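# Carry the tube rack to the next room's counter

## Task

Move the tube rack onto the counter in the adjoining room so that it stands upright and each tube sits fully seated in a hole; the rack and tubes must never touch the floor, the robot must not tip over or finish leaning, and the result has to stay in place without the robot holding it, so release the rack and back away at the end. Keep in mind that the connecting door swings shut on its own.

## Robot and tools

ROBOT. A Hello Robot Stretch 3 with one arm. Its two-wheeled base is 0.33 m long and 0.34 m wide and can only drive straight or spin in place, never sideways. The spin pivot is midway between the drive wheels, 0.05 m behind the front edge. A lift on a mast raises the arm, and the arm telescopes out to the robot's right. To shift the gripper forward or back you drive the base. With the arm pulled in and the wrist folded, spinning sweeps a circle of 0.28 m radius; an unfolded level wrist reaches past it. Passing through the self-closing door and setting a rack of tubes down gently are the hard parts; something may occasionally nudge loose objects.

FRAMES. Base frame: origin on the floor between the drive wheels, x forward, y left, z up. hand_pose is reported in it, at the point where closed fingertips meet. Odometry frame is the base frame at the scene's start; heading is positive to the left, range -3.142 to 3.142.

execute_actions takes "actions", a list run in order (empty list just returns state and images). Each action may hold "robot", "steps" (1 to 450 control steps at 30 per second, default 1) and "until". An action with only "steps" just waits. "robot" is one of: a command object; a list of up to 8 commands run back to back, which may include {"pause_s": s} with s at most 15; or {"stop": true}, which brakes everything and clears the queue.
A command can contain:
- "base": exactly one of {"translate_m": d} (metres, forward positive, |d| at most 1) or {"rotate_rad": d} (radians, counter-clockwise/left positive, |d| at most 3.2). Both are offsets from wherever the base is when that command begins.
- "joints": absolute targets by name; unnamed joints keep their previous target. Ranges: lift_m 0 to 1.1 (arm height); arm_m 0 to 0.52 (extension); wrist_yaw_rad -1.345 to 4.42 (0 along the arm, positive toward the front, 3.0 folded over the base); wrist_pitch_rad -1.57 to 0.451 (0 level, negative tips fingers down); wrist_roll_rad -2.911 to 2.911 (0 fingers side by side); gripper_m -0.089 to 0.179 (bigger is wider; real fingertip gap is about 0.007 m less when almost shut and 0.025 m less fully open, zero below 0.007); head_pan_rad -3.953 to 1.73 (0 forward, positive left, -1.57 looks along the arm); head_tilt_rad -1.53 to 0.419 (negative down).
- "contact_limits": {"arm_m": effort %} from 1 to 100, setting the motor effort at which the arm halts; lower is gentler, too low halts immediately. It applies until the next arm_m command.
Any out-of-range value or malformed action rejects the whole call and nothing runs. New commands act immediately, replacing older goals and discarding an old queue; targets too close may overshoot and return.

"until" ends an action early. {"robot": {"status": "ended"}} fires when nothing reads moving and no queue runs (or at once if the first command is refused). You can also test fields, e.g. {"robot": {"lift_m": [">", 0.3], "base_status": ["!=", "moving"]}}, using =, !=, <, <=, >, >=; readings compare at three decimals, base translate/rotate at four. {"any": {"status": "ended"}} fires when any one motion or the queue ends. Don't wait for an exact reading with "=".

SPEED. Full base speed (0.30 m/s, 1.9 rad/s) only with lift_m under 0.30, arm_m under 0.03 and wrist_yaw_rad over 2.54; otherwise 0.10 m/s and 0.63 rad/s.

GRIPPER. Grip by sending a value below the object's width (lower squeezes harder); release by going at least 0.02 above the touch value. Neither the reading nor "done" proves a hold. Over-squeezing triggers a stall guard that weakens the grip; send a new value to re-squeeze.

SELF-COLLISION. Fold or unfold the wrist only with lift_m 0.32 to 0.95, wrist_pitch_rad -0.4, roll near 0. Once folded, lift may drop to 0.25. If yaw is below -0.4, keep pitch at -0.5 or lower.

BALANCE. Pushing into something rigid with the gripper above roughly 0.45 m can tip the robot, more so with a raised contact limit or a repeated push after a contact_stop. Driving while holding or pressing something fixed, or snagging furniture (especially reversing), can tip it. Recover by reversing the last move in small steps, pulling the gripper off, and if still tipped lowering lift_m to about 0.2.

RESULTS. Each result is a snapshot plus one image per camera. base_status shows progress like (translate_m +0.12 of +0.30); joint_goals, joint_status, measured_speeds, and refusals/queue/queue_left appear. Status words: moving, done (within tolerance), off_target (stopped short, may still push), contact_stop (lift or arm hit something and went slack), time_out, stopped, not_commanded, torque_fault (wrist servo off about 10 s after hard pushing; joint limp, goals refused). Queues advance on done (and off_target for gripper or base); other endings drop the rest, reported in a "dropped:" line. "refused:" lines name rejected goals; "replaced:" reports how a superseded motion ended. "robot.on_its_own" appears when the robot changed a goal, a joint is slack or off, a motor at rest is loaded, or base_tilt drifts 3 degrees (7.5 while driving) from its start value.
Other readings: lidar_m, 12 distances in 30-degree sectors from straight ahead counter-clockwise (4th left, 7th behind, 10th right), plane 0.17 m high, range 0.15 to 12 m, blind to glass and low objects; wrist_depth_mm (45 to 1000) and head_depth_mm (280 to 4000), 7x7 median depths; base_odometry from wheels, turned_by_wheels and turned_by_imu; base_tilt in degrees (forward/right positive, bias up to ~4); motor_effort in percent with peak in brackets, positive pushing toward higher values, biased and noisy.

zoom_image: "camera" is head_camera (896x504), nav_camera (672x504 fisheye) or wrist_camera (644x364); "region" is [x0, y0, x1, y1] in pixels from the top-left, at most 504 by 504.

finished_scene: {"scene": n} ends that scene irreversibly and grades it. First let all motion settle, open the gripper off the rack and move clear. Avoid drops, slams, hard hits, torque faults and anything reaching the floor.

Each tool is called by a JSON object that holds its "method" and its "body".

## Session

{"method": "execute_actions", "body": {"actions": []}}

Scene clock: 0.00 s.
robot.base_odometry: x=+0.000 y=+0.000 heading=+0.000 (m, m, rad; robot's odometry frame)
robot.turned_by_wheels: +0.000 (rad since the last result)
robot.turned_by_imu: +0.000 (rad since the last result)
robot.base_tilt: forward=+0.1 right=-1.9 (deg)
robot.lidar_m: 1.47 1.09 0.84 0.80 0.81 1.06 1.06 1.08 1.40 2.98 2.26 1.27
robot.head_depth_mm: 1418 1428 1425 1465 1483 1325 915 / 1414 1416 1414 1448 1455 1325 909 / 1386 1392 1393 1425 1441 1308 904 / 1379 1396 1396 1414 1428 1311 900 / 1364 1371 1383 1396 1405 1289 894 / 1343 1356 1373 1377 1398 1290 890 / 1329 1342 1358 1359 1379 1276 882
robot.base_status: not_commanded
robot.joint_positions: lift_m=+0.377 arm_m=-0.001 wrist_yaw_rad=+3.029 wrist_pitch_rad=-0.412 wrist_roll_rad=-0.005 gripper_m=+0.037 head_pan_rad=+0.010 head_tilt_rad=-0.015
robot.joint_goals: lift_m=+0.377 arm_m=-0.001 wrist_yaw_rad=+3.029 wrist_pitch_rad=-0.412 wrist_roll_rad=-0.005 gripper_m=+0.037 head_pan_rad=+0.010 head_tilt_rad=-0.015
robot.joint_status: lift_m=not_commanded arm_m=not_commanded wrist_yaw_rad=not_commanded wrist_pitch_rad=not_commanded wrist_roll_rad=not_commanded gripper_m=not_commanded head_pan_rad=not_commanded head_tilt_rad=not_commanded
robot.measured_speeds: translate_m=+0.000 rotate_rad=+0.000 lift_m=+0.000 arm_m=+0.000 wrist_yaw_rad=+0.000 wrist_pitch_rad=+0.000 wrist_roll_rad=+0.000 head_pan_rad=+0.000 head_tilt_rad=+0.000
robot: refusals=0 queue=idle queue_left=0
robot.motor_effort: left_wheel=+0 right_wheel=+0 lift_m=+31 arm_m=-1 wrist_yaw_rad=+0 wrist_pitch_rad=+7 wrist_roll_rad=+0 gripper_m=+0 head_pan_rad=+0 head_tilt_rad=+1 (%)
robot.hand_pose: x=+0.0040 y=+0.0793 z=+0.3907 quat_wxyz=(+0.184, +0.697, +0.106, +0.685) (m; robot's base frame)
robot.wrist_depth_mm: 672 - 740 760 794 848 883 / 715 748 788 810 870 903 947 / 790 818 865 905 959 - - / 844 877 914 930 935 902 907 / 792 791 - 776 766 723 715 / 663 650 - 625 - 613 602 / 562 548 - 556 513 520 513
pictures: head_camera (sideways: a quarter turn clockwise sets it upright), nav_camera (sideways: a quarter turn counterclockwise sets it upright), wrist_camera
Images, in order (width x height): head_camera 896x504, nav_camera 672x504, wrist_camera 644x364.

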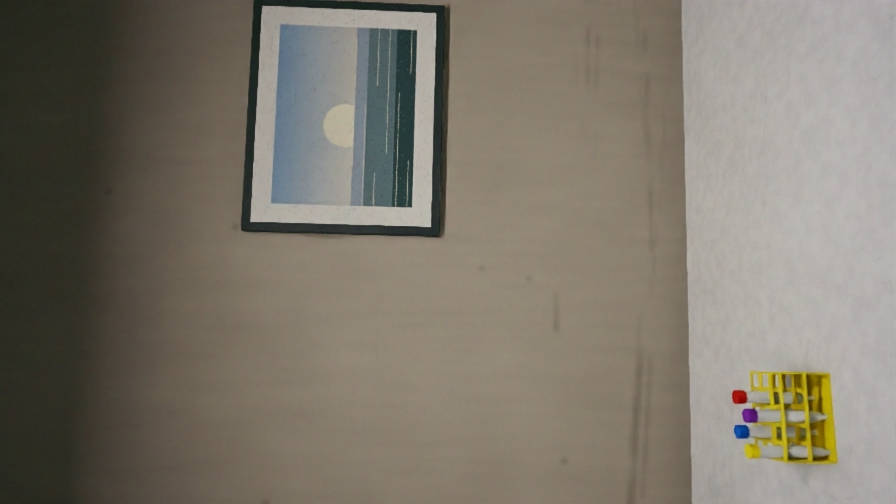

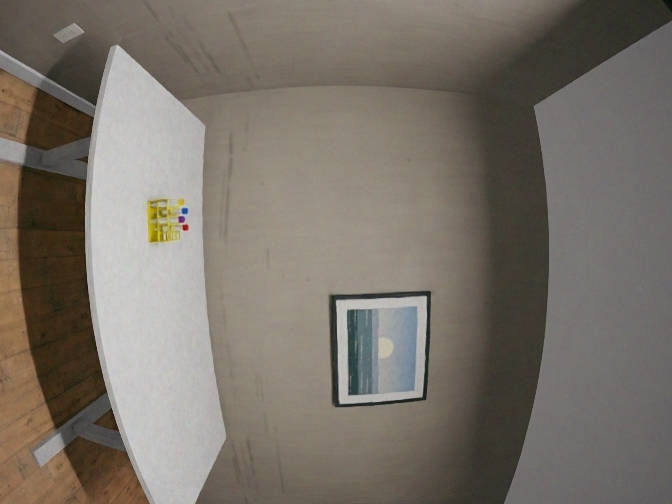

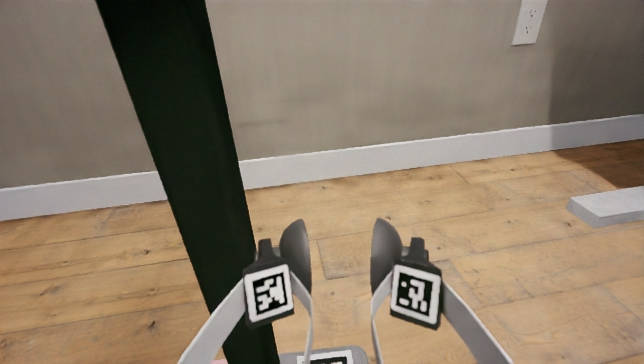

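{"method": "execute_actions", "body": {"actions": [{"robot":[{"base":{"translate_m":0.25}},{"base":{"rotate_rad":1.57}},{"base":{"translate_m":0.3},"joints":{"lift_m":0.9,"head_tilt_rad":-0.7,"head_pan_rad":-1.57}},{"joints":{"wrist_yaw_rad":0,"wrist_pitch_rad":-0.4,"gripper_m":0.179}}],"steps":450,"until":{"robot":{"status":"ended"}}},{"steps":300,"until":{"robot":{"status":"ended"}}}]}}

Scene clock: 24.37 s.
robot.base_odometry: x=+0.250 y=+0.300 heading=+1.570 (m, m, rad; robot's odometry frame)
robot.turned_by_wheels: +1.570 (rad since the last result)
robot.turned_by_imu: +1.580 (rad since the last result)
robot.base_tilt: forward=+0.1 right=-1.9 (deg)
robot.lidar_m: 0.51 0.52 0.68 1.33 1.36 1.76 3.26 1.28 1.27 1.20 0.74 0.55
robot.head_depth_mm: 1010 1151 1149 870 743 - - / 1008 1145 1137 869 742 - - / 995 1131 1129 826 717 - - / 985 1124 1126 829 - - - / 977 1111 1110 851 691 1281 1132 / 975 1097 1099 843 686 1219 1103 / 966 1095 1094 840 683 1243 1122
robot.base_status: done (translate_m +0.3000 of +0.3000)
robot.joint_positions: lift_m=+0.900 arm_m=-0.001 wrist_yaw_rad=+0.002 wrist_pitch_rad=-0.413 wrist_roll_rad=-0.005 gripper_m=+0.179 head_pan_rad=-1.563 head_tilt_rad=-0.691
robot.joint_goals: lift_m=+0.900 arm_m=-0.001 wrist_yaw_rad=+0.000 wrist_pitch_rad=-0.400 wrist_roll_rad=-0.005 gripper_m=+0.179 head_pan_rad=-1.570 head_tilt_rad=-0.700
robot.joint_status: lift_m=done arm_m=not_commanded wrist_yaw_rad=done wrist_pitch_rad=done wrist_roll_rad=not_commanded gripper_m=done head_pan_rad=done head_tilt_rad=done
robot.measured_speeds: translate_m=+0.000 rotate_rad=+0.000 lift_m=+0.000 arm_m=+0.000 wrist_yaw_rad=+0.000 wrist_pitch_rad=+0.000 wrist_roll_rad=+0.000 head_pan_rad=+0.000 head_tilt_rad=+0.000
robot: refusals=0 queue=done queue_left=0
robot.motor_effort: left_wheel=-3(6) right_wheel=+1(5) lift_m=+37(34) arm_m=+0(0) wrist_yaw_rad=-2(2) wrist_pitch_rad=+7(6) wrist_roll_rad=+0(0) gripper_m=-1(84) head_pan_rad=-4(53) head_tilt_rad=-3(31) (%)
robot.hand_pose: x=-0.0210 y=-0.3694 z=+0.9135 quat_wxyz=(+0.694, +0.146, -0.690, -0.144) (m; robot's base frame)
robot.wrist_depth_mm: 706 831 835 859 863 887 891 / 697 908 908 924 938 949 973 / 693 944 816 784 771 738 724 / 681 642 597 551 525 554 544 / 650 485 470 462 452 445 442 / 416 - 387 383 376 372 - / 347 327 329 328 323 319 299
pictures: head_camera (sideways: a quarter turn clockwise sets it upright), nav_camera (sideways: a quarter turn counterclockwise sets it upright), wrist_camera
Images, in order (width x height): head_camera 896x504, nav_camera 672x504, wrist_camera 644x364.

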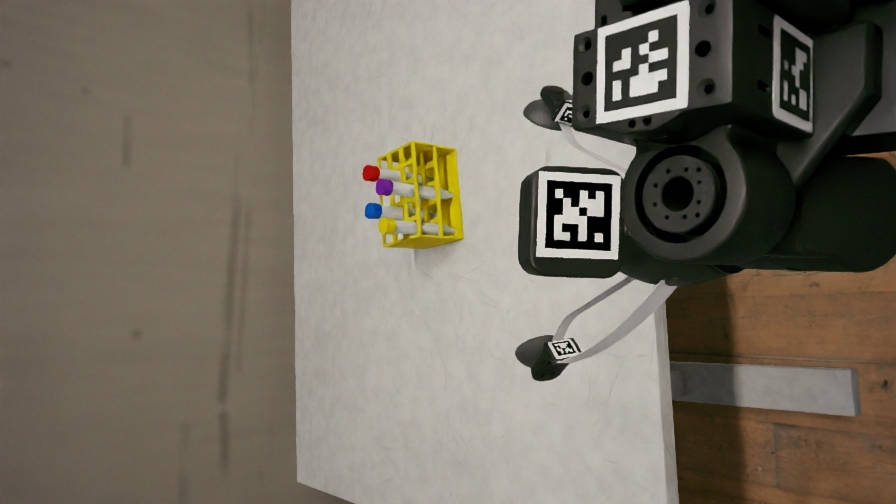

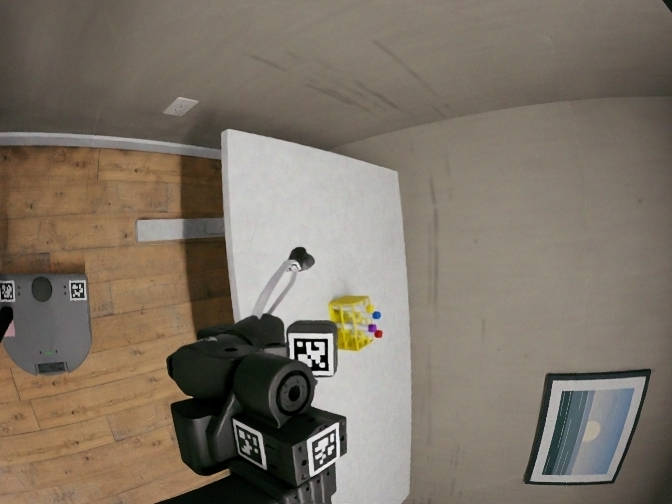

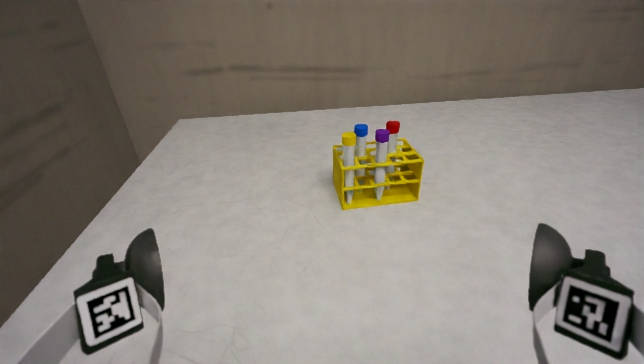

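{"method": "execute_actions", "body": {"actions": [{"robot":[{"base":{"translate_m":-0.06},"joints":{"arm_m":0.12,"wrist_pitch_rad":-0.2}},{"joints":{"lift_m":0.74}}],"steps":300,"until":{"robot":{"status":"ended"}}}]}}

Scene clock: 34.90 s.
robot.base_odometry: x=+0.250 y=+0.240 heading=+1.570 (m, m, rad; robot's odometry frame)
robot.turned_by_wheels: +0.000 (rad since the last result)
robot.turned_by_imu: -0.002 (rad since the last result)
robot.base_tilt: forward=+0.2 right=-1.7 (deg)
robot.lidar_m: 0.57 0.59 0.76 1.32 1.35 1.75 3.19 1.23 1.27 1.20 0.75 0.61
robot.head_depth_mm: 1015 1156 1143 870 704 1364 - / 1007 1142 1138 869 722 - 1128 / 999 1132 1123 834 717 - 1145 / 996 1124 1114 816 757 1231 1137 / 983 1110 1110 854 689 1279 1137 / 977 1102 1106 846 687 1244 1120 / 972 1096 1094 840 683 1244 1118
robot.base_status: done (translate_m -0.0600 of -0.0600)
robot.joint_positions: lift_m=+0.740 arm_m=+0.120 wrist_yaw_rad=+0.001 wrist_pitch_rad=-0.220 wrist_roll_rad=-0.005 gripper_m=+0.179 head_pan_rad=-1.563 head_tilt_rad=-0.691
robot.joint_goals: lift_m=+0.740 arm_m=+0.120 wrist_yaw_rad=+0.000 wrist_pitch_rad=-0.200 wrist_roll_rad=-0.005 gripper_m=+0.179 head_pan_rad=-1.570 head_tilt_rad=-0.700
robot.joint_status: lift_m=done arm_m=done wrist_yaw_rad=done wrist_pitch_rad=done wrist_roll_rad=not_commanded gripper_m=done head_pan_rad=done head_tilt_rad=done
robot.measured_speeds: translate_m=+0.000 rotate_rad=+0.000 lift_m=+0.000 arm_m=+0.000 wrist_yaw_rad=+0.000 wrist_pitch_rad=+0.000 wrist_roll_rad=+0.000 head_pan_rad=+0.000 head_tilt_rad=+0.000
robot: refusals=0 queue=done queue_left=0
robot.motor_effort: left_wheel=-2(9) right_wheel=+1(3) lift_m=+24(39) arm_m=+4(4) wrist_yaw_rad=-1(2) wrist_pitch_rad=+10(11) wrist_roll_rad=+0(0) gripper_m=+0(0) head_pan_rad=-5(5) head_tilt_rad=-4(3) (%)
robot.hand_pose: x=-0.0212 y=-0.5095 z=+0.7995 quat_wxyz=(+0.705, +0.079, -0.701, -0.077) (m; robot's base frame)
robot.wrist_depth_mm: 726 731 743 756 766 780 788 / 763 771 786 796 794 810 832 / 776 809 812 335 786 755 723 / 566 504 489 347 393 448 433 / 353 348 338 331 325 321 315 / 269 - 259 255 251 248 - / - 207 210 208 205 203 188
pictures: head_camera (sideways: a quarter turn clockwise sets it upright), nav_camera (sideways: a quarter turn counterclockwise sets it upright), wrist_camera
Images, in order (width x height): head_camera 896x504, nav_camera 672x504, wrist_camera 644x364.

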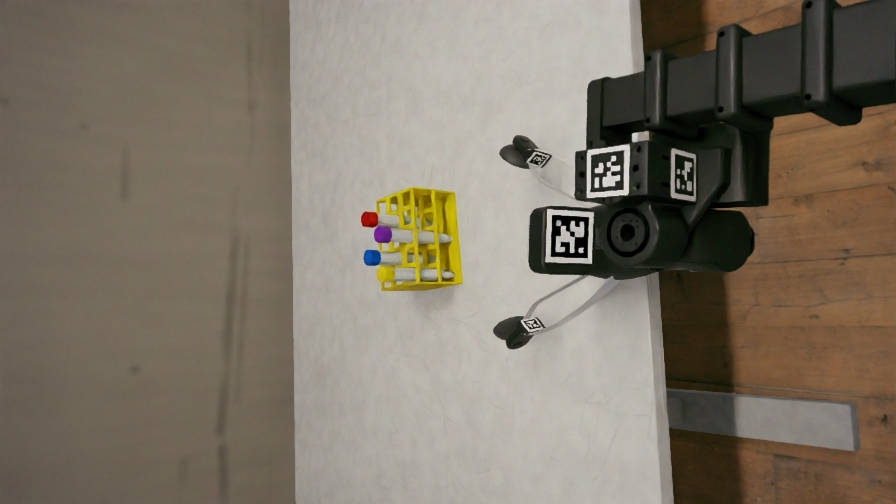

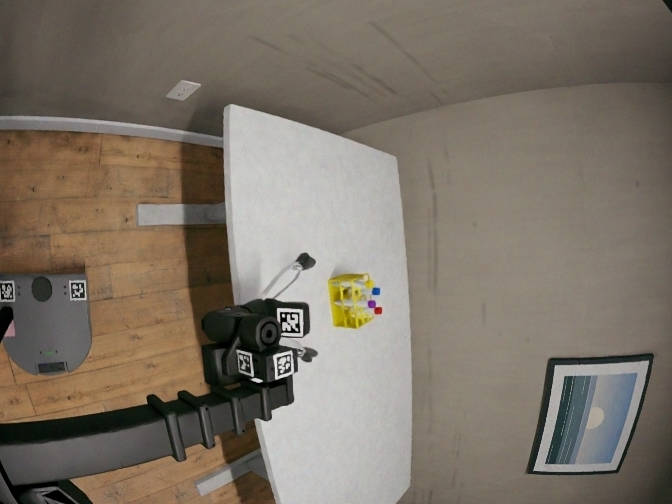

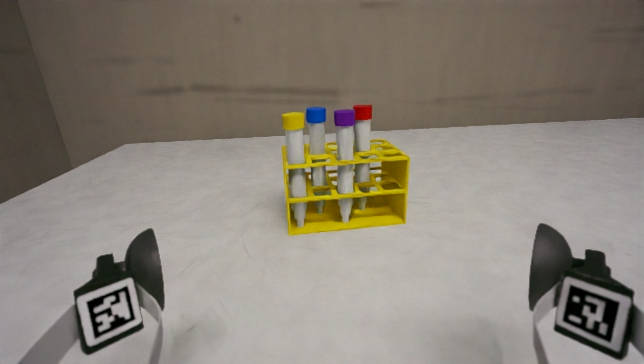

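{"method": "execute_actions", "body": {"actions": [{"robot":[{"joints":{"lift_m":0.70}},{"joints":{"arm_m":0.24}}],"steps":300,"until":{"robot":{"status":"ended"}}}]}}

Scene clock: 43.70 s.
robot.base_odometry: x=+0.250 y=+0.240 heading=+1.570 (m, m, rad; robot's odometry frame)
robot.turned_by_wheels: +0.000 (rad since the last result)
robot.turned_by_imu: -0.001 (rad since the last result)
robot.base_tilt: forward=+0.2 right=-1.7 (deg)
robot.lidar_m: 0.57 0.58 0.76 1.32 1.35 1.75 3.20 1.23 1.28 1.20 0.76 0.61
robot.head_depth_mm: 1014 1158 1141 873 703 1337 1149 / 1007 1143 1134 866 722 - - / 999 1133 1132 861 - 1290 1138 / 991 1119 1118 824 675 1281 1128 / 986 1118 1110 854 691 1284 1127 / 975 1100 1102 849 686 1245 1119 / 966 1096 1095 842 684 1252 1119
robot.base_status: done (translate_m -0.0600 of -0.0600)
robot.joint_positions: lift_m=+0.700 arm_m=+0.240 wrist_yaw_rad=+0.001 wrist_pitch_rad=-0.220 wrist_roll_rad=-0.005 gripper_m=+0.179 head_pan_rad=-1.563 head_tilt_rad=-0.691
robot.joint_goals: lift_m=+0.700 arm_m=+0.240 wrist_yaw_rad=+0.000 wrist_pitch_rad=-0.200 wrist_roll_rad=-0.005 gripper_m=+0.179 head_pan_rad=-1.570 head_tilt_rad=-0.700
robot.joint_status: lift_m=done arm_m=done wrist_yaw_rad=done wrist_pitch_rad=done wrist_roll_rad=not_commanded gripper_m=done head_pan_rad=done head_tilt_rad=done
robot.measured_speeds: translate_m=+0.000 rotate_rad=+0.000 lift_m=+0.000 arm_m=+0.000 wrist_yaw_rad=+0.000 wrist_pitch_rad=+0.000 wrist_roll_rad=+0.000 head_pan_rad=+0.000 head_tilt_rad=+0.000
robot: refusals=0 queue=done queue_left=0
robot.motor_effort: left_wheel=-2(2) right_wheel=+1(1) lift_m=+24(23) arm_m=+4(5) wrist_yaw_rad=-1(1) wrist_pitch_rad=+10(10) wrist_roll_rad=+0(0) gripper_m=+0(0) head_pan_rad=-4(3) head_tilt_rad=-4(3) (%)
robot.hand_pose: x=-0.0212 y=-0.6295 z=+0.7595 quat_wxyz=(+0.705, +0.078, -0.701, -0.077) (m; robot's base frame)
robot.wrist_depth_mm: 620 630 638 646 656 658 673 / 653 657 666 667 679 698 712 / 682 680 583 205 220 572 549 / 397 382 346 203 226 340 332 / 269 266 244 220 232 244 239 / 205 - 198 194 192 189 - / - 157 160 158 156 155 142
pictures: head_camera (sideways: a quarter turn clockwise sets it upright), nav_camera (sideways: a quarter turn counterclockwise sets it upright), wrist_camera
Images, in order (width x height): head_camera 896x504, nav_camera 672x504, wrist_camera 644x364.

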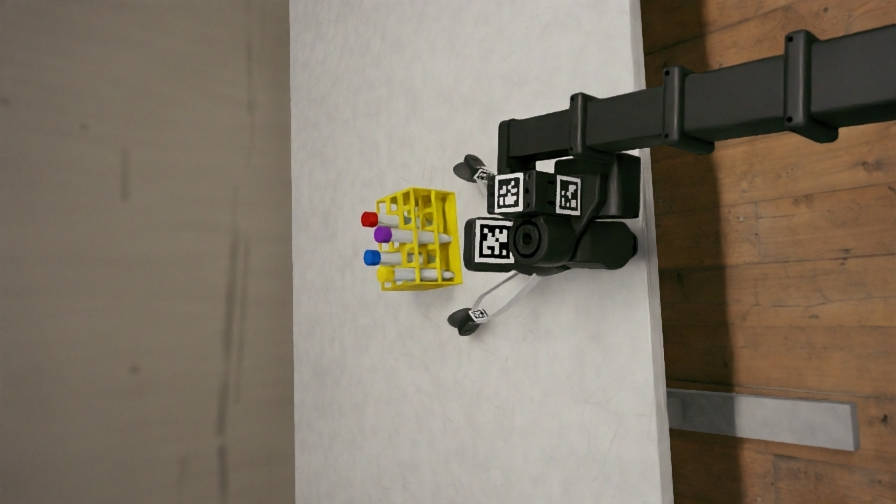

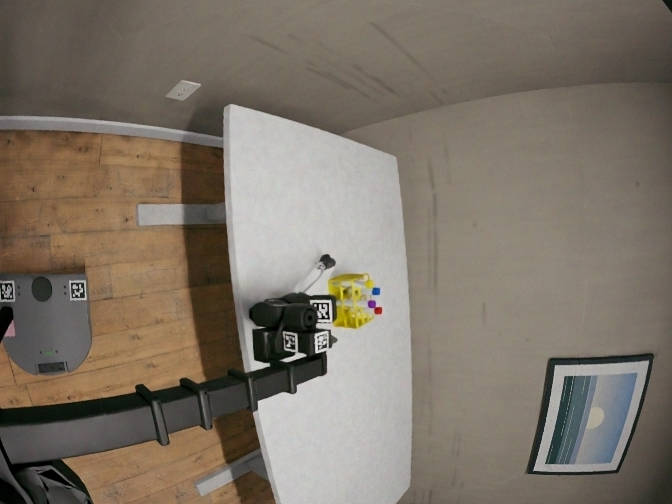

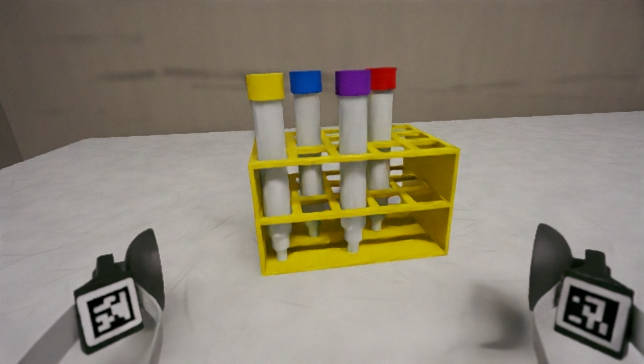

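{"method": "execute_actions", "body": {"actions": [{"robot":[{"joints":{"arm_m":0.335}},{"joints":{"gripper_m":0.08}},{"pause_s":1},{"joints":{"lift_m":0.82}},{"joints":{"arm_m":0.0,"wrist_pitch_rad":-0.1,"head_pan_rad":1.0,"head_tilt_rad":-0.3}}],"steps":450,"until":{"robot":{"status":"ended"}}}]}}

Scene clock: 58.50 s.
robot.base_odometry: x=+0.250 y=+0.240 heading=+1.570 (m, m, rad; robot's odometry frame)
robot.turned_by_wheels: +0.000 (rad since the last result)
robot.turned_by_imu: -0.003 (rad since the last result)
robot.base_tilt: forward=+0.1 right=-1.8 (deg)
robot.lidar_m: 0.57 0.59 0.76 1.32 1.35 1.75 3.20 1.23 1.28 1.20 0.76 0.61
robot.head_depth_mm: 545 566 590 615 641 673 704 / 600 625 653 685 717 758 803 / 665 697 735 773 819 871 924 / 750 791 837 891 945 1018 1094 / 856 911 976 1044 1127 1229 1291 / 1001 1077 1167 1271 1396 1546 1401 / 1129 1199 1279 1346 1432 1527 1397
robot.base_status: done (translate_m -0.0600 of -0.0600)
robot.joint_positions: lift_m=+0.820 arm_m=+0.000 wrist_yaw_rad=+0.001 wrist_pitch_rad=-0.130 wrist_roll_rad=-0.005 gripper_m=+0.110 head_pan_rad=+0.993 head_tilt_rad=-0.310
robot.joint_goals: lift_m=+0.820 arm_m=+0.000 wrist_yaw_rad=+0.000 wrist_pitch_rad=-0.100 wrist_roll_rad=-0.005 gripper_m=+0.109 head_pan_rad=+1.000 head_tilt_rad=-0.300
robot.joint_status: lift_m=done arm_m=done wrist_yaw_rad=done wrist_pitch_rad=done wrist_roll_rad=not_commanded gripper_m=done head_pan_rad=done head_tilt_rad=done
robot.measured_speeds: translate_m=+0.000 rotate_rad=+0.000 lift_m=+0.000 arm_m=+0.000 wrist_yaw_rad=+0.000 wrist_pitch_rad=+0.000 wrist_roll_rad=+0.000 head_pan_rad=+0.000 head_tilt_rad=+0.000
robot: refusals=0 queue=done queue_left=0
robot.on_its_own: gripper_m is held at +0.109, not at your +0.080, by its stall guard, which is not easing now
robot.motor_effort: left_wheel=-2(2) right_wheel=+1(1) lift_m=+38(39) arm_m=-4(5) wrist_yaw_rad=-1(1) wrist_pitch_rad=+15(15) wrist_roll_rad=+0(0) gripper_m=-20(97) head_pan_rad=+4(53) head_tilt_rad=+5(27) (%)
robot.hand_pose: x=-0.0213 y=-0.3962 z=+0.9013 quat_wxyz=(+0.708, +0.047, -0.704, -0.046) (m; robot's base frame)
robot.wrist_depth_mm: 783 842 873 885 882 903 902 / 779 887 899 902 919 941 944 / 776 926 929 934 972 970 976 / 769 954 157 157 918 890 870 / 741 676 122 130 163 149 572 / 462 - 116 143 153 137 429 / 379 341 109 134 145 143 312
pictures: head_camera (sideways: a quarter turn clockwise sets it upright), nav_camera (sideways: a quarter turn counterclockwise sets it upright), wrist_camera
Images, in order (width x height): head_camera 896x504, nav_camera 672x504, wrist_camera 644x364.

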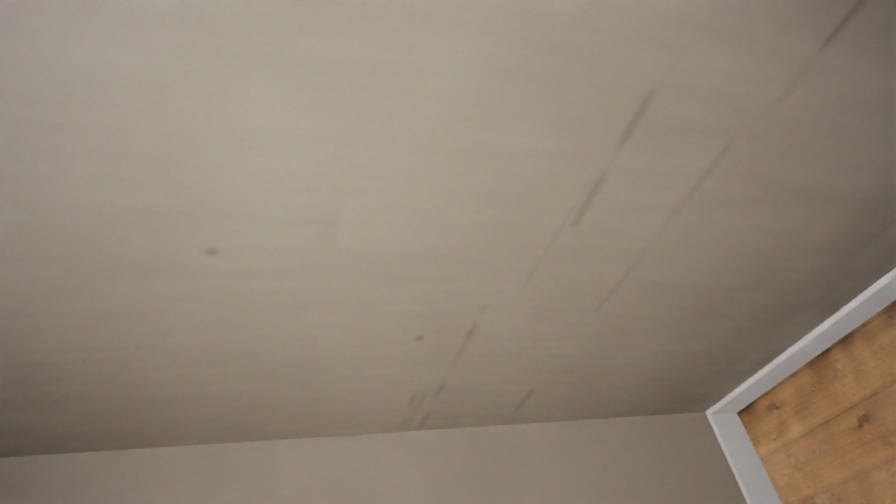

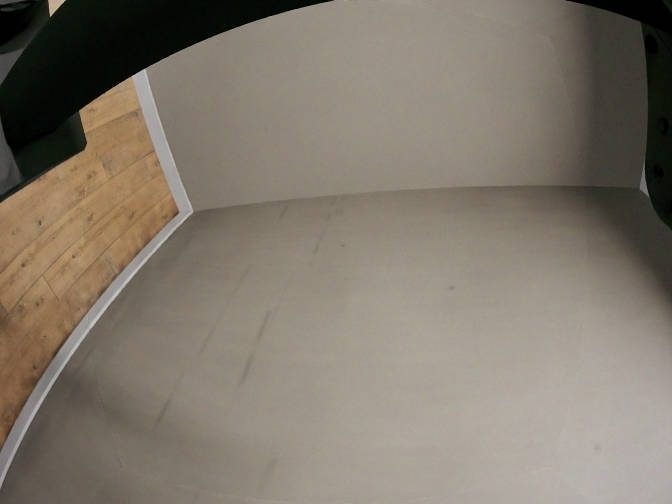

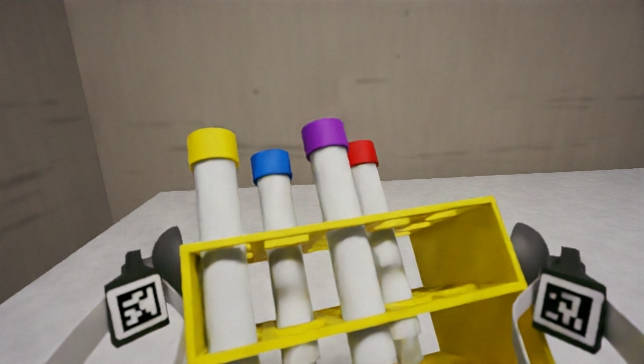

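{"method": "execute_actions", "body": {"actions": [{"robot":[{"joints":{"lift_m":0.86,"head_pan_rad":-1.57,"head_tilt_rad":-0.7}},{"joints":{"arm_m":0.25}},{"joints":{"lift_m":0.76}}],"steps":450,"until":{"robot":{"status":"ended"}}}]}}

Scene clock: 70.13 s.
robot.base_odometry: x=+0.250 y=+0.240 heading=+1.570 (m, m, rad; robot's odometry frame)
robot.turned_by_wheels: +0.000 (rad since the last result)
robot.turned_by_imu: -0.002 (rad since the last result)
robot.base_tilt: forward=+0.2 right=-1.6 (deg)
robot.lidar_m: 0.57 0.59 0.76 1.32 1.35 1.75 3.20 1.23 1.28 1.20 0.76 0.61
robot.head_depth_mm: 1015 1158 1142 872 706 1373 - / 1008 1141 1133 896 - 1293 1133 / 998 1135 1128 893 661 1294 1139 / 993 1125 1119 703 668 1286 1137 / 981 1113 1107 826 691 1285 1130 / 978 1107 1103 845 685 1242 1114 / 970 1093 1091 840 683 1246 1122
robot.base_status: done (translate_m -0.0600 of -0.0600)
robot.joint_positions: lift_m=+0.760 arm_m=+0.250 wrist_yaw_rad=+0.001 wrist_pitch_rad=-0.130 wrist_roll_rad=-0.005 gripper_m=+0.110 head_pan_rad=-1.563 head_tilt_rad=-0.691
robot.joint_goals: lift_m=+0.760 arm_m=+0.250 wrist_yaw_rad=+0.000 wrist_pitch_rad=-0.100 wrist_roll_rad=-0.005 gripper_m=+0.109 head_pan_rad=-1.570 head_tilt_rad=-0.700
robot.joint_status: lift_m=done arm_m=done wrist_yaw_rad=done wrist_pitch_rad=done wrist_roll_rad=not_commanded gripper_m=done head_pan_rad=done head_tilt_rad=done
robot.measured_speeds: translate_m=+0.000 rotate_rad=+0.000 lift_m=+0.000 arm_m=+0.000 wrist_yaw_rad=+0.000 wrist_pitch_rad=+0.000 wrist_roll_rad=+0.000 head_pan_rad=+0.000 head_tilt_rad=+0.000
robot: refusals=0 queue=done queue_left=0
robot.on_its_own: gripper_m is held at +0.109, not at your +0.080, by its stall guard, which is not easing now
robot.motor_effort: left_wheel=-2(2) right_wheel=+1(1) lift_m=+25(38) arm_m=+3(5) wrist_yaw_rad=+0(1) wrist_pitch_rad=+15(15) wrist_roll_rad=+0(0) gripper_m=-20(21) head_pan_rad=-5(55) head_tilt_rad=-4(23) (%)
robot.hand_pose: x=-0.0213 y=-0.6456 z=+0.8419 quat_wxyz=(+0.708, +0.046, -0.704, -0.046) (m; robot's base frame)
robot.wrist_depth_mm: 617 625 633 645 654 663 665 / 644 648 655 680 681 683 702 / 675 677 674 691 706 725 742 / 691 705 156 157 724 679 659 / 495 506 122 130 163 149 436 / 354 - 116 143 153 137 329 / 289 262 109 133 145 143 238
pictures: head_camera (sideways: a quarter turn clockwise sets it upright), nav_camera (sideways: a quarter turn counterclockwise sets it upright), wrist_camera
Images, in order (width x height): head_camera 896x504, nav_camera 672x504, wrist_camera 644x364.

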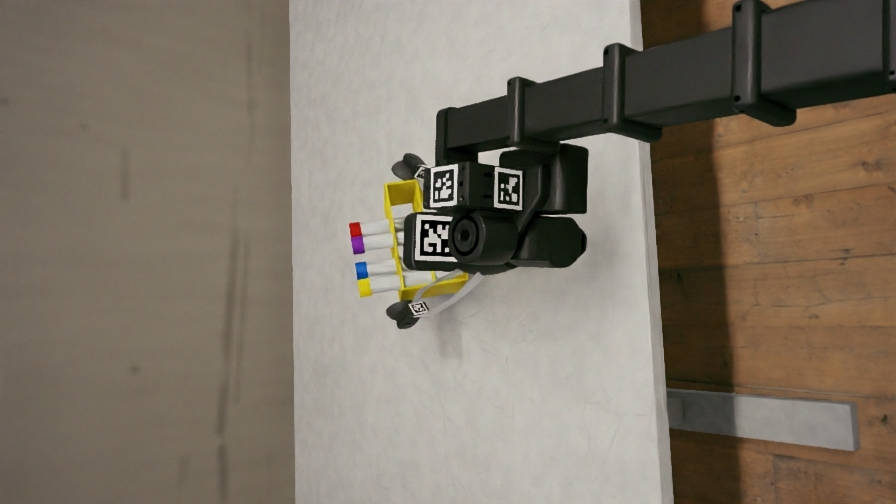

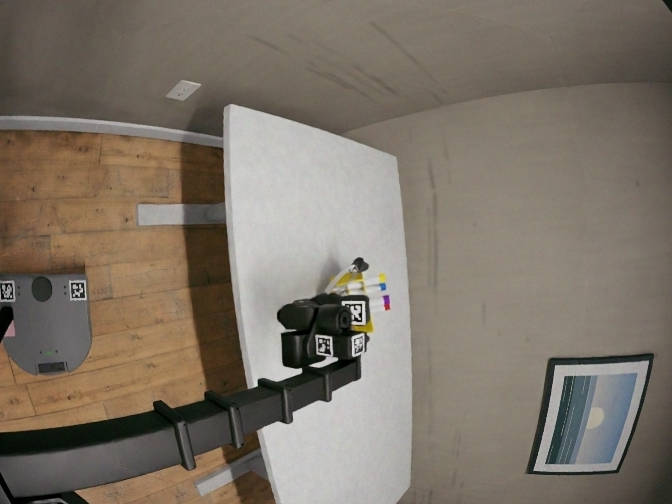

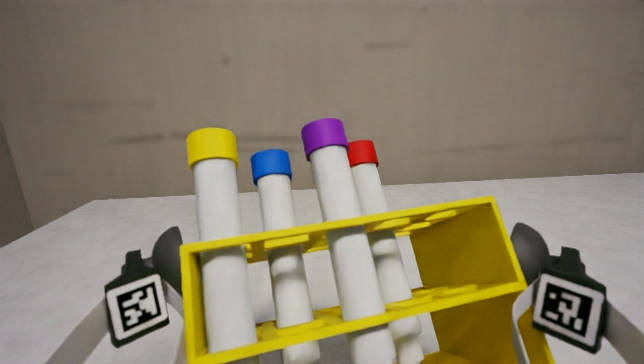

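{"method": "execute_actions", "body": {"actions": [{"robot":[{"joints":{"lift_m":0.73}},{"joints":{"wrist_pitch_rad":-0.2}},{"joints":{"lift_m":0.705}},{"joints":{"gripper_m":0.179}},{"joints":{"arm_m":0.12}}],"steps":450,"until":{"robot":{"status":"ended"}}}]}}

Scene clock: 83.50 s.
robot.base_odometry: x=+0.250 y=+0.240 heading=+1.570 (m, m, rad; robot's odometry frame)
robot.turned_by_wheels: +0.000 (rad since the last result)
robot.turned_by_imu: -0.002 (rad since the last result)
robot.base_tilt: forward=+0.1 right=-1.7 (deg)
robot.lidar_m: 0.57 0.59 0.76 1.33 1.35 1.75 3.20 1.23 1.27 1.20 0.76 0.61
robot.head_depth_mm: 1016 1155 1142 873 704 1336 1171 / 1009 1144 1134 866 702 - - / 999 1137 1121 833 701 - 1124 / 994 1122 1113 771 735 - 1134 / 987 1116 1107 848 682 1284 1129 / 980 1103 1099 844 686 1238 1110 / 971 1096 1092 841 685 1247 1121
robot.base_status: done (translate_m -0.0600 of -0.0600)
robot.joint_positions: lift_m=+0.705 arm_m=+0.120 wrist_yaw_rad=+0.001 wrist_pitch_rad=-0.217 wrist_roll_rad=-0.004 gripper_m=+0.179 head_pan_rad=-1.563 head_tilt_rad=-0.691
robot.joint_goals: lift_m=+0.705 arm_m=+0.120 wrist_yaw_rad=+0.000 wrist_pitch_rad=-0.200 wrist_roll_rad=-0.004 gripper_m=+0.179 head_pan_rad=-1.570 head_tilt_rad=-0.700
robot.joint_status: lift_m=done arm_m=done wrist_yaw_rad=done wrist_pitch_rad=done wrist_roll_rad=not_commanded gripper_m=done head_pan_rad=done head_tilt_rad=done
robot.measured_speeds: translate_m=+0.000 rotate_rad=+0.000 lift_m=+0.000 arm_m=+0.000 wrist_yaw_rad=+0.000 wrist_pitch_rad=+0.000 wrist_roll_rad=+0.000 head_pan_rad=+0.000 head_tilt_rad=+0.000
robot: refusals=0 queue=done queue_left=0
robot.motor_effort: left_wheel=-2(2) right_wheel=+1(1) lift_m=+24(22) arm_m=-5(5) wrist_yaw_rad=+0(0) wrist_pitch_rad=+9(15) wrist_roll_rad=+0(1) gripper_m=+0(81) head_pan_rad=-4(5) head_tilt_rad=-4(4) (%)
robot.hand_pose: x=-0.0213 y=-0.5103 z=+0.7653 quat_wxyz=(+0.705, +0.077, -0.701, -0.076) (m; robot's base frame)
robot.wrist_depth_mm: 716 723 750 739 766 766 792 / 752 762 776 769 805 809 830 / 771 791 689 231 546 613 577 / 417 406 389 248 272 358 349 / 283 280 272 249 259 257 251 / 215 - 207 204 201 198 - / - 164 168 166 163 162 149
pictures: head_camera (sideways: a quarter turn clockwise sets it upright), nav_camera (sideways: a quarter turn counterclockwise sets it upright), wrist_camera
Images, in order (width x height): head_camera 896x504, nav_camera 672x504, wrist_camera 644x364.

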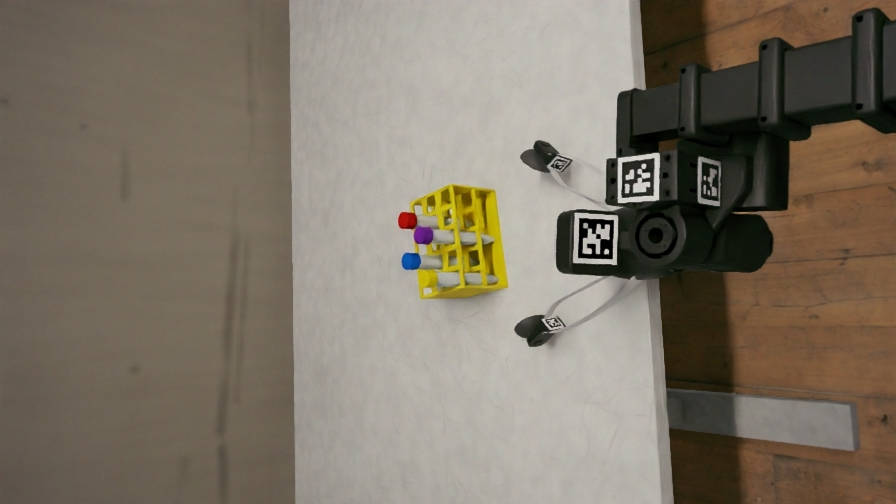

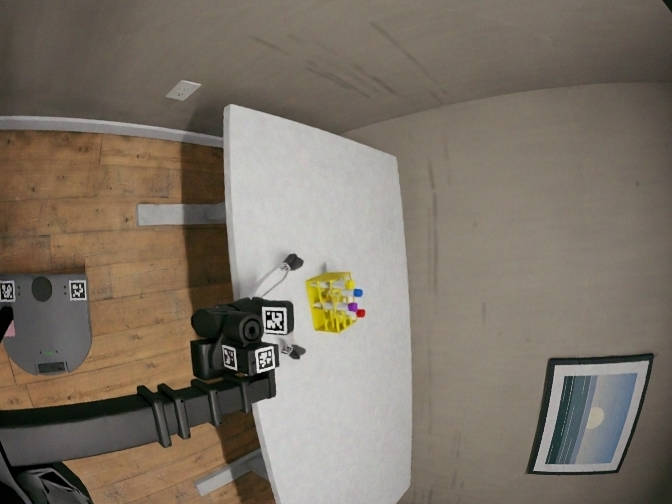

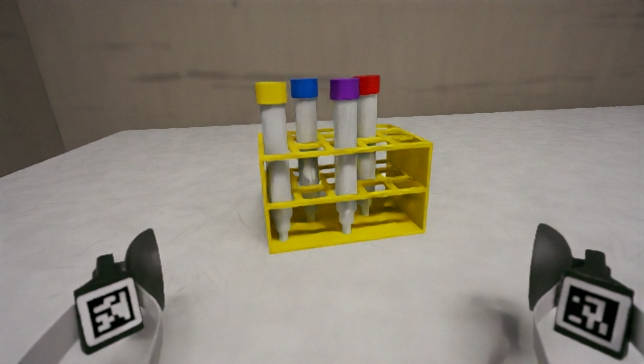

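{"method": "execute_actions", "body": {"actions": [{"robot":[{"base":{"translate_m":-0.06},"joints":{"wrist_yaw_rad":0.25,"lift_m":0.70}},{"joints":{"arm_m":0.19}}],"steps":450,"until":{"robot":{"status":"ended"}}}]}}

Scene clock: 100.17 s.
robot.base_odometry: x=+0.250 y=+0.180 heading=+1.570 (m, m, rad; robot's odometry frame)
robot.turned_by_wheels: +0.000 (rad since the last result)
robot.turned_by_imu: -0.002 (rad since the last result)
robot.base_tilt: forward=+0.2 right=-1.8 (deg)
robot.lidar_m: 0.63 0.65 0.84 1.32 1.35 1.75 3.12 1.19 1.22 1.21 0.78 0.67
robot.head_depth_mm: 1023 1165 1146 871 704 1335 1171 / 1012 1148 1130 868 741 - - / 1003 1144 1126 862 - 1296 1136 / 1000 1127 1113 822 - 1288 1131 / 992 1119 1109 771 672 1284 1126 / 984 1108 1102 845 683 1275 1131 / 971 1102 1092 841 684 1242 1094
robot.base_status: done (translate_m -0.0600 of -0.0600)
robot.joint_positions: lift_m=+0.700 arm_m=+0.190 wrist_yaw_rad=+0.248 wrist_pitch_rad=-0.217 wrist_roll_rad=-0.004 gripper_m=+0.179 head_pan_rad=-1.563 head_tilt_rad=-0.691
robot.joint_goals: lift_m=+0.700 arm_m=+0.190 wrist_yaw_rad=+0.250 wrist_pitch_rad=-0.200 wrist_roll_rad=-0.004 gripper_m=+0.179 head_pan_rad=-1.570 head_tilt_rad=-0.700
robot.joint_status: lift_m=done arm_m=done wrist_yaw_rad=done wrist_pitch_rad=done wrist_roll_rad=not_commanded gripper_m=done head_pan_rad=done head_tilt_rad=done
robot.measured_speeds: translate_m=+0.000 rotate_rad=+0.000 lift_m=+0.000 arm_m=+0.000 wrist_yaw_rad=+0.000 wrist_pitch_rad=+0.000 wrist_roll_rad=+0.000 head_pan_rad=+0.000 head_tilt_rad=+0.000
robot: refusals=0 queue=done queue_left=0
robot.motor_effort: left_wheel=-2(10) right_wheel=+1(1) lift_m=+24(25) arm_m=+4(7) wrist_yaw_rad=+1(3) wrist_pitch_rad=+9(9) wrist_roll_rad=+0(0) gripper_m=+0(0) head_pan_rad=-5(4) head_tilt_rad=-4(3) (%)
robot.hand_pose: x=+0.0388 y=-0.5722 z=+0.7603 quat_wxyz=(+0.709, +0.163, -0.686, +0.011) (m; robot's base frame)
robot.wrist_depth_mm: 640 774 736 704 667 632 606 / 647 806 776 703 695 671 639 / 646 788 593 191 208 587 557 / 403 389 345 184 195 315 335 / 272 270 246 199 197 231 241 / 206 - 198 192 189 188 - / - 158 161 159 157 155 143
pictures: head_camera (sideways: a quarter turn clockwise sets it upright), nav_camera (sideways: a quarter turn counterclockwise sets it upright), wrist_camera
Images, in order (width x height): head_camera 896x504, nav_camera 672x504, wrist_camera 644x364.

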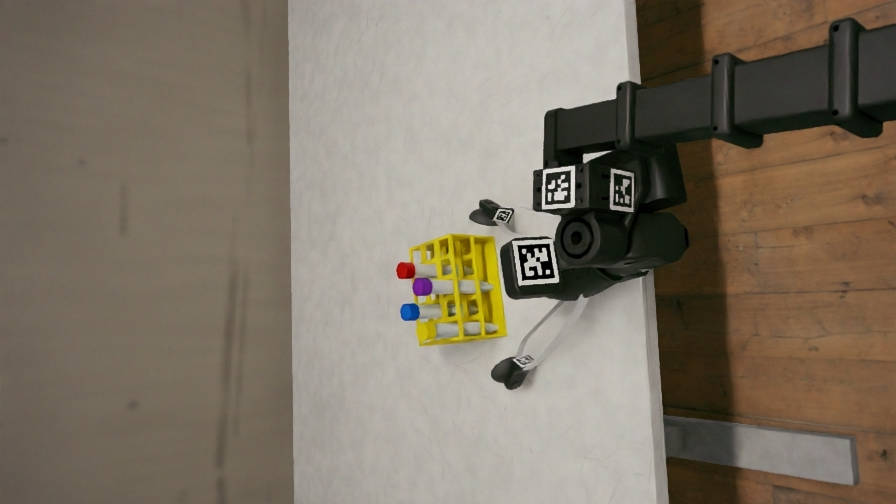

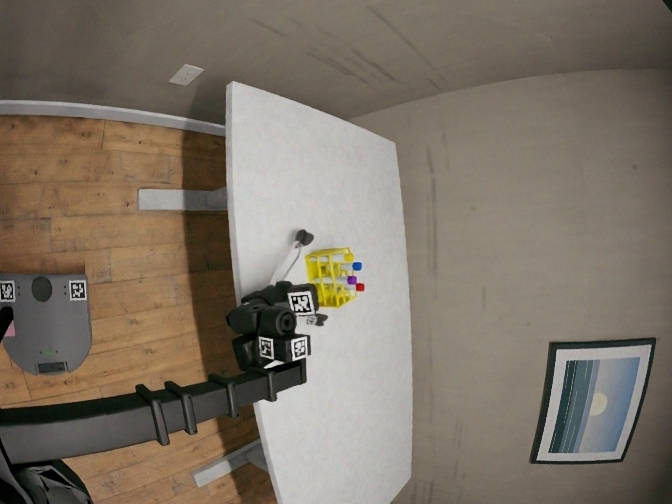

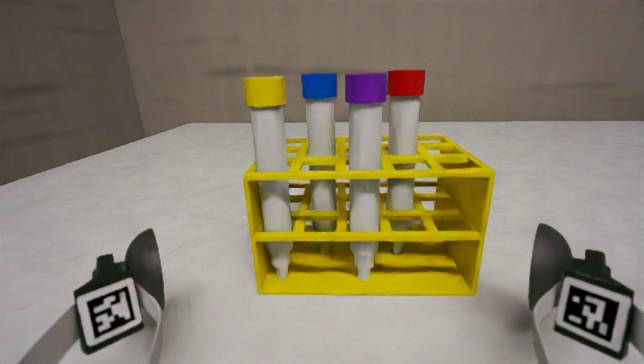

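{"method": "execute_actions", "body": {"actions": [{"robot":[{"joints":{"arm_m":0.275}},{"joints":{"gripper_m":0.08}},{"pause_s":1},{"joints":{"lift_m":0.82}},{"joints":{"arm_m":0.0,"wrist_pitch_rad":-0.1,"wrist_yaw_rad":0,"head_pan_rad":1.7,"head_tilt_rad":-0.3}}],"steps":450,"until":{"robot":{"status":"ended"}}}]}}

Scene clock: 117.77 s.
robot.base_odometry: x=+0.250 y=+0.180 heading=+1.570 (m, m, rad; robot's odometry frame)
robot.turned_by_wheels: +0.000 (rad since the last result)
robot.turned_by_imu: -0.003 (rad since the last result)
robot.base_tilt: forward=+0.1 right=-1.8 (deg)
robot.lidar_m: 0.63 0.65 0.84 1.32 1.35 1.74 3.14 1.19 1.21 1.21 0.78 0.67
robot.head_depth_mm: 1095 1159 1241 1327 1417 1553 1424 / 1094 1165 1234 1326 1425 1555 1414 / 1098 1165 1243 1333 1432 1559 1414 / 1102 1162 1250 1338 1440 1556 1399 / 1103 1171 1251 1342 1432 1561 1400 / 1113 1173 1252 1345 1448 1575 1400 / 1106 1176 1250 1352 1446 1562 -
robot.base_status: done (translate_m -0.0600 of -0.0600)
robot.joint_positions: lift_m=+0.820 arm_m=+0.000 wrist_yaw_rad=+0.001 wrist_pitch_rad=-0.131 wrist_roll_rad=-0.004 gripper_m=+0.094 head_pan_rad=+1.693 head_tilt_rad=-0.310
robot.joint_goals: lift_m=+0.820 arm_m=+0.000 wrist_yaw_rad=+0.000 wrist_pitch_rad=-0.100 wrist_roll_rad=-0.004 gripper_m=+0.093 head_pan_rad=+1.700 head_tilt_rad=-0.300
robot.joint_status: lift_m=done arm_m=done wrist_yaw_rad=done wrist_pitch_rad=done wrist_roll_rad=not_commanded gripper_m=done head_pan_rad=done head_tilt_rad=done
robot.measured_speeds: translate_m=+0.000 rotate_rad=+0.000 lift_m=+0.000 arm_m=+0.000 wrist_yaw_rad=+0.000 wrist_pitch_rad=+0.000 wrist_roll_rad=+0.000 head_pan_rad=+0.000 head_tilt_rad=+0.000
robot: refusals=0 queue=done queue_left=0
robot.on_its_own: gripper_m is held at +0.093, not at your +0.080, by its stall guard, which is not easing now
robot.motor_effort: left_wheel=-2(2) right_wheel=+1(1) lift_m=+37(38) arm_m=-4(5) wrist_yaw_rad=-1(2) wrist_pitch_rad=+16(15) wrist_roll_rad=+0(0) gripper_m=-20(99) head_pan_rad=+5(47) head_tilt_rad=+3(25) (%)
robot.hand_pose: x=-0.0212 y=-0.3962 z=+0.9010 quat_wxyz=(+0.707, +0.047, -0.704, -0.046) (m; robot's base frame)
robot.wrist_depth_mm: 836 860 874 864 889 905 914 / 838 894 901 887 915 940 956 / 848 916 137 138 964 986 - / 844 962 126 141 148 901 854 / 773 634 129 127 159 138 567 / 460 484 138 136 149 138 420 / 362 342 150 150 154 232 322
pictures: head_camera (sideways: a quarter turn clockwise sets it upright), nav_camera (sideways: a quarter turn counterclockwise sets it upright), wrist_camera
Images, in order (width x height): head_camera 896x504, nav_camera 672x504, wrist_camera 644x364.

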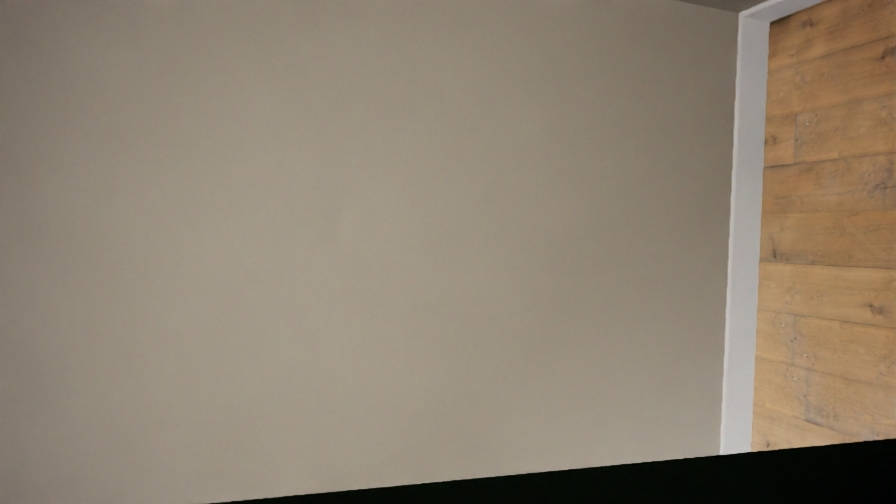

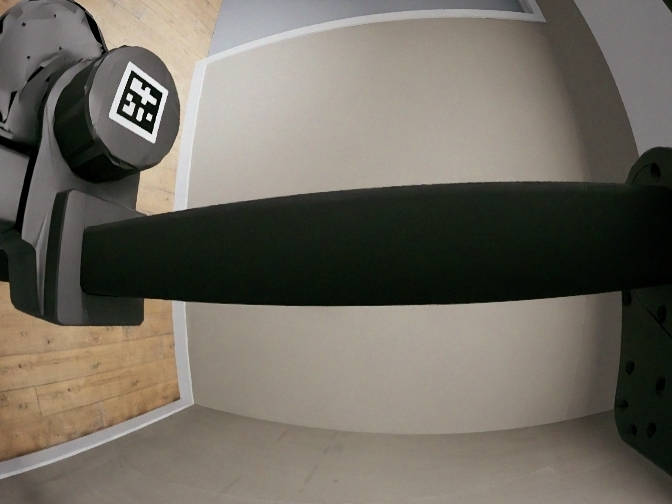

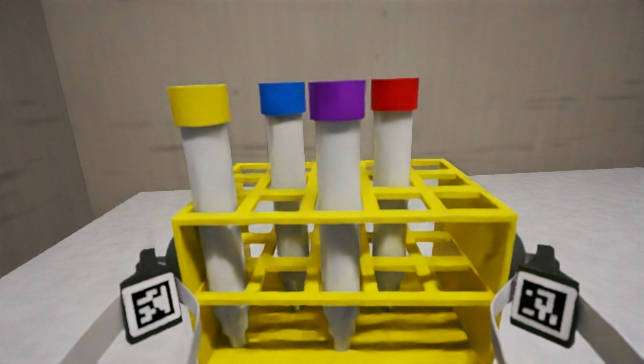

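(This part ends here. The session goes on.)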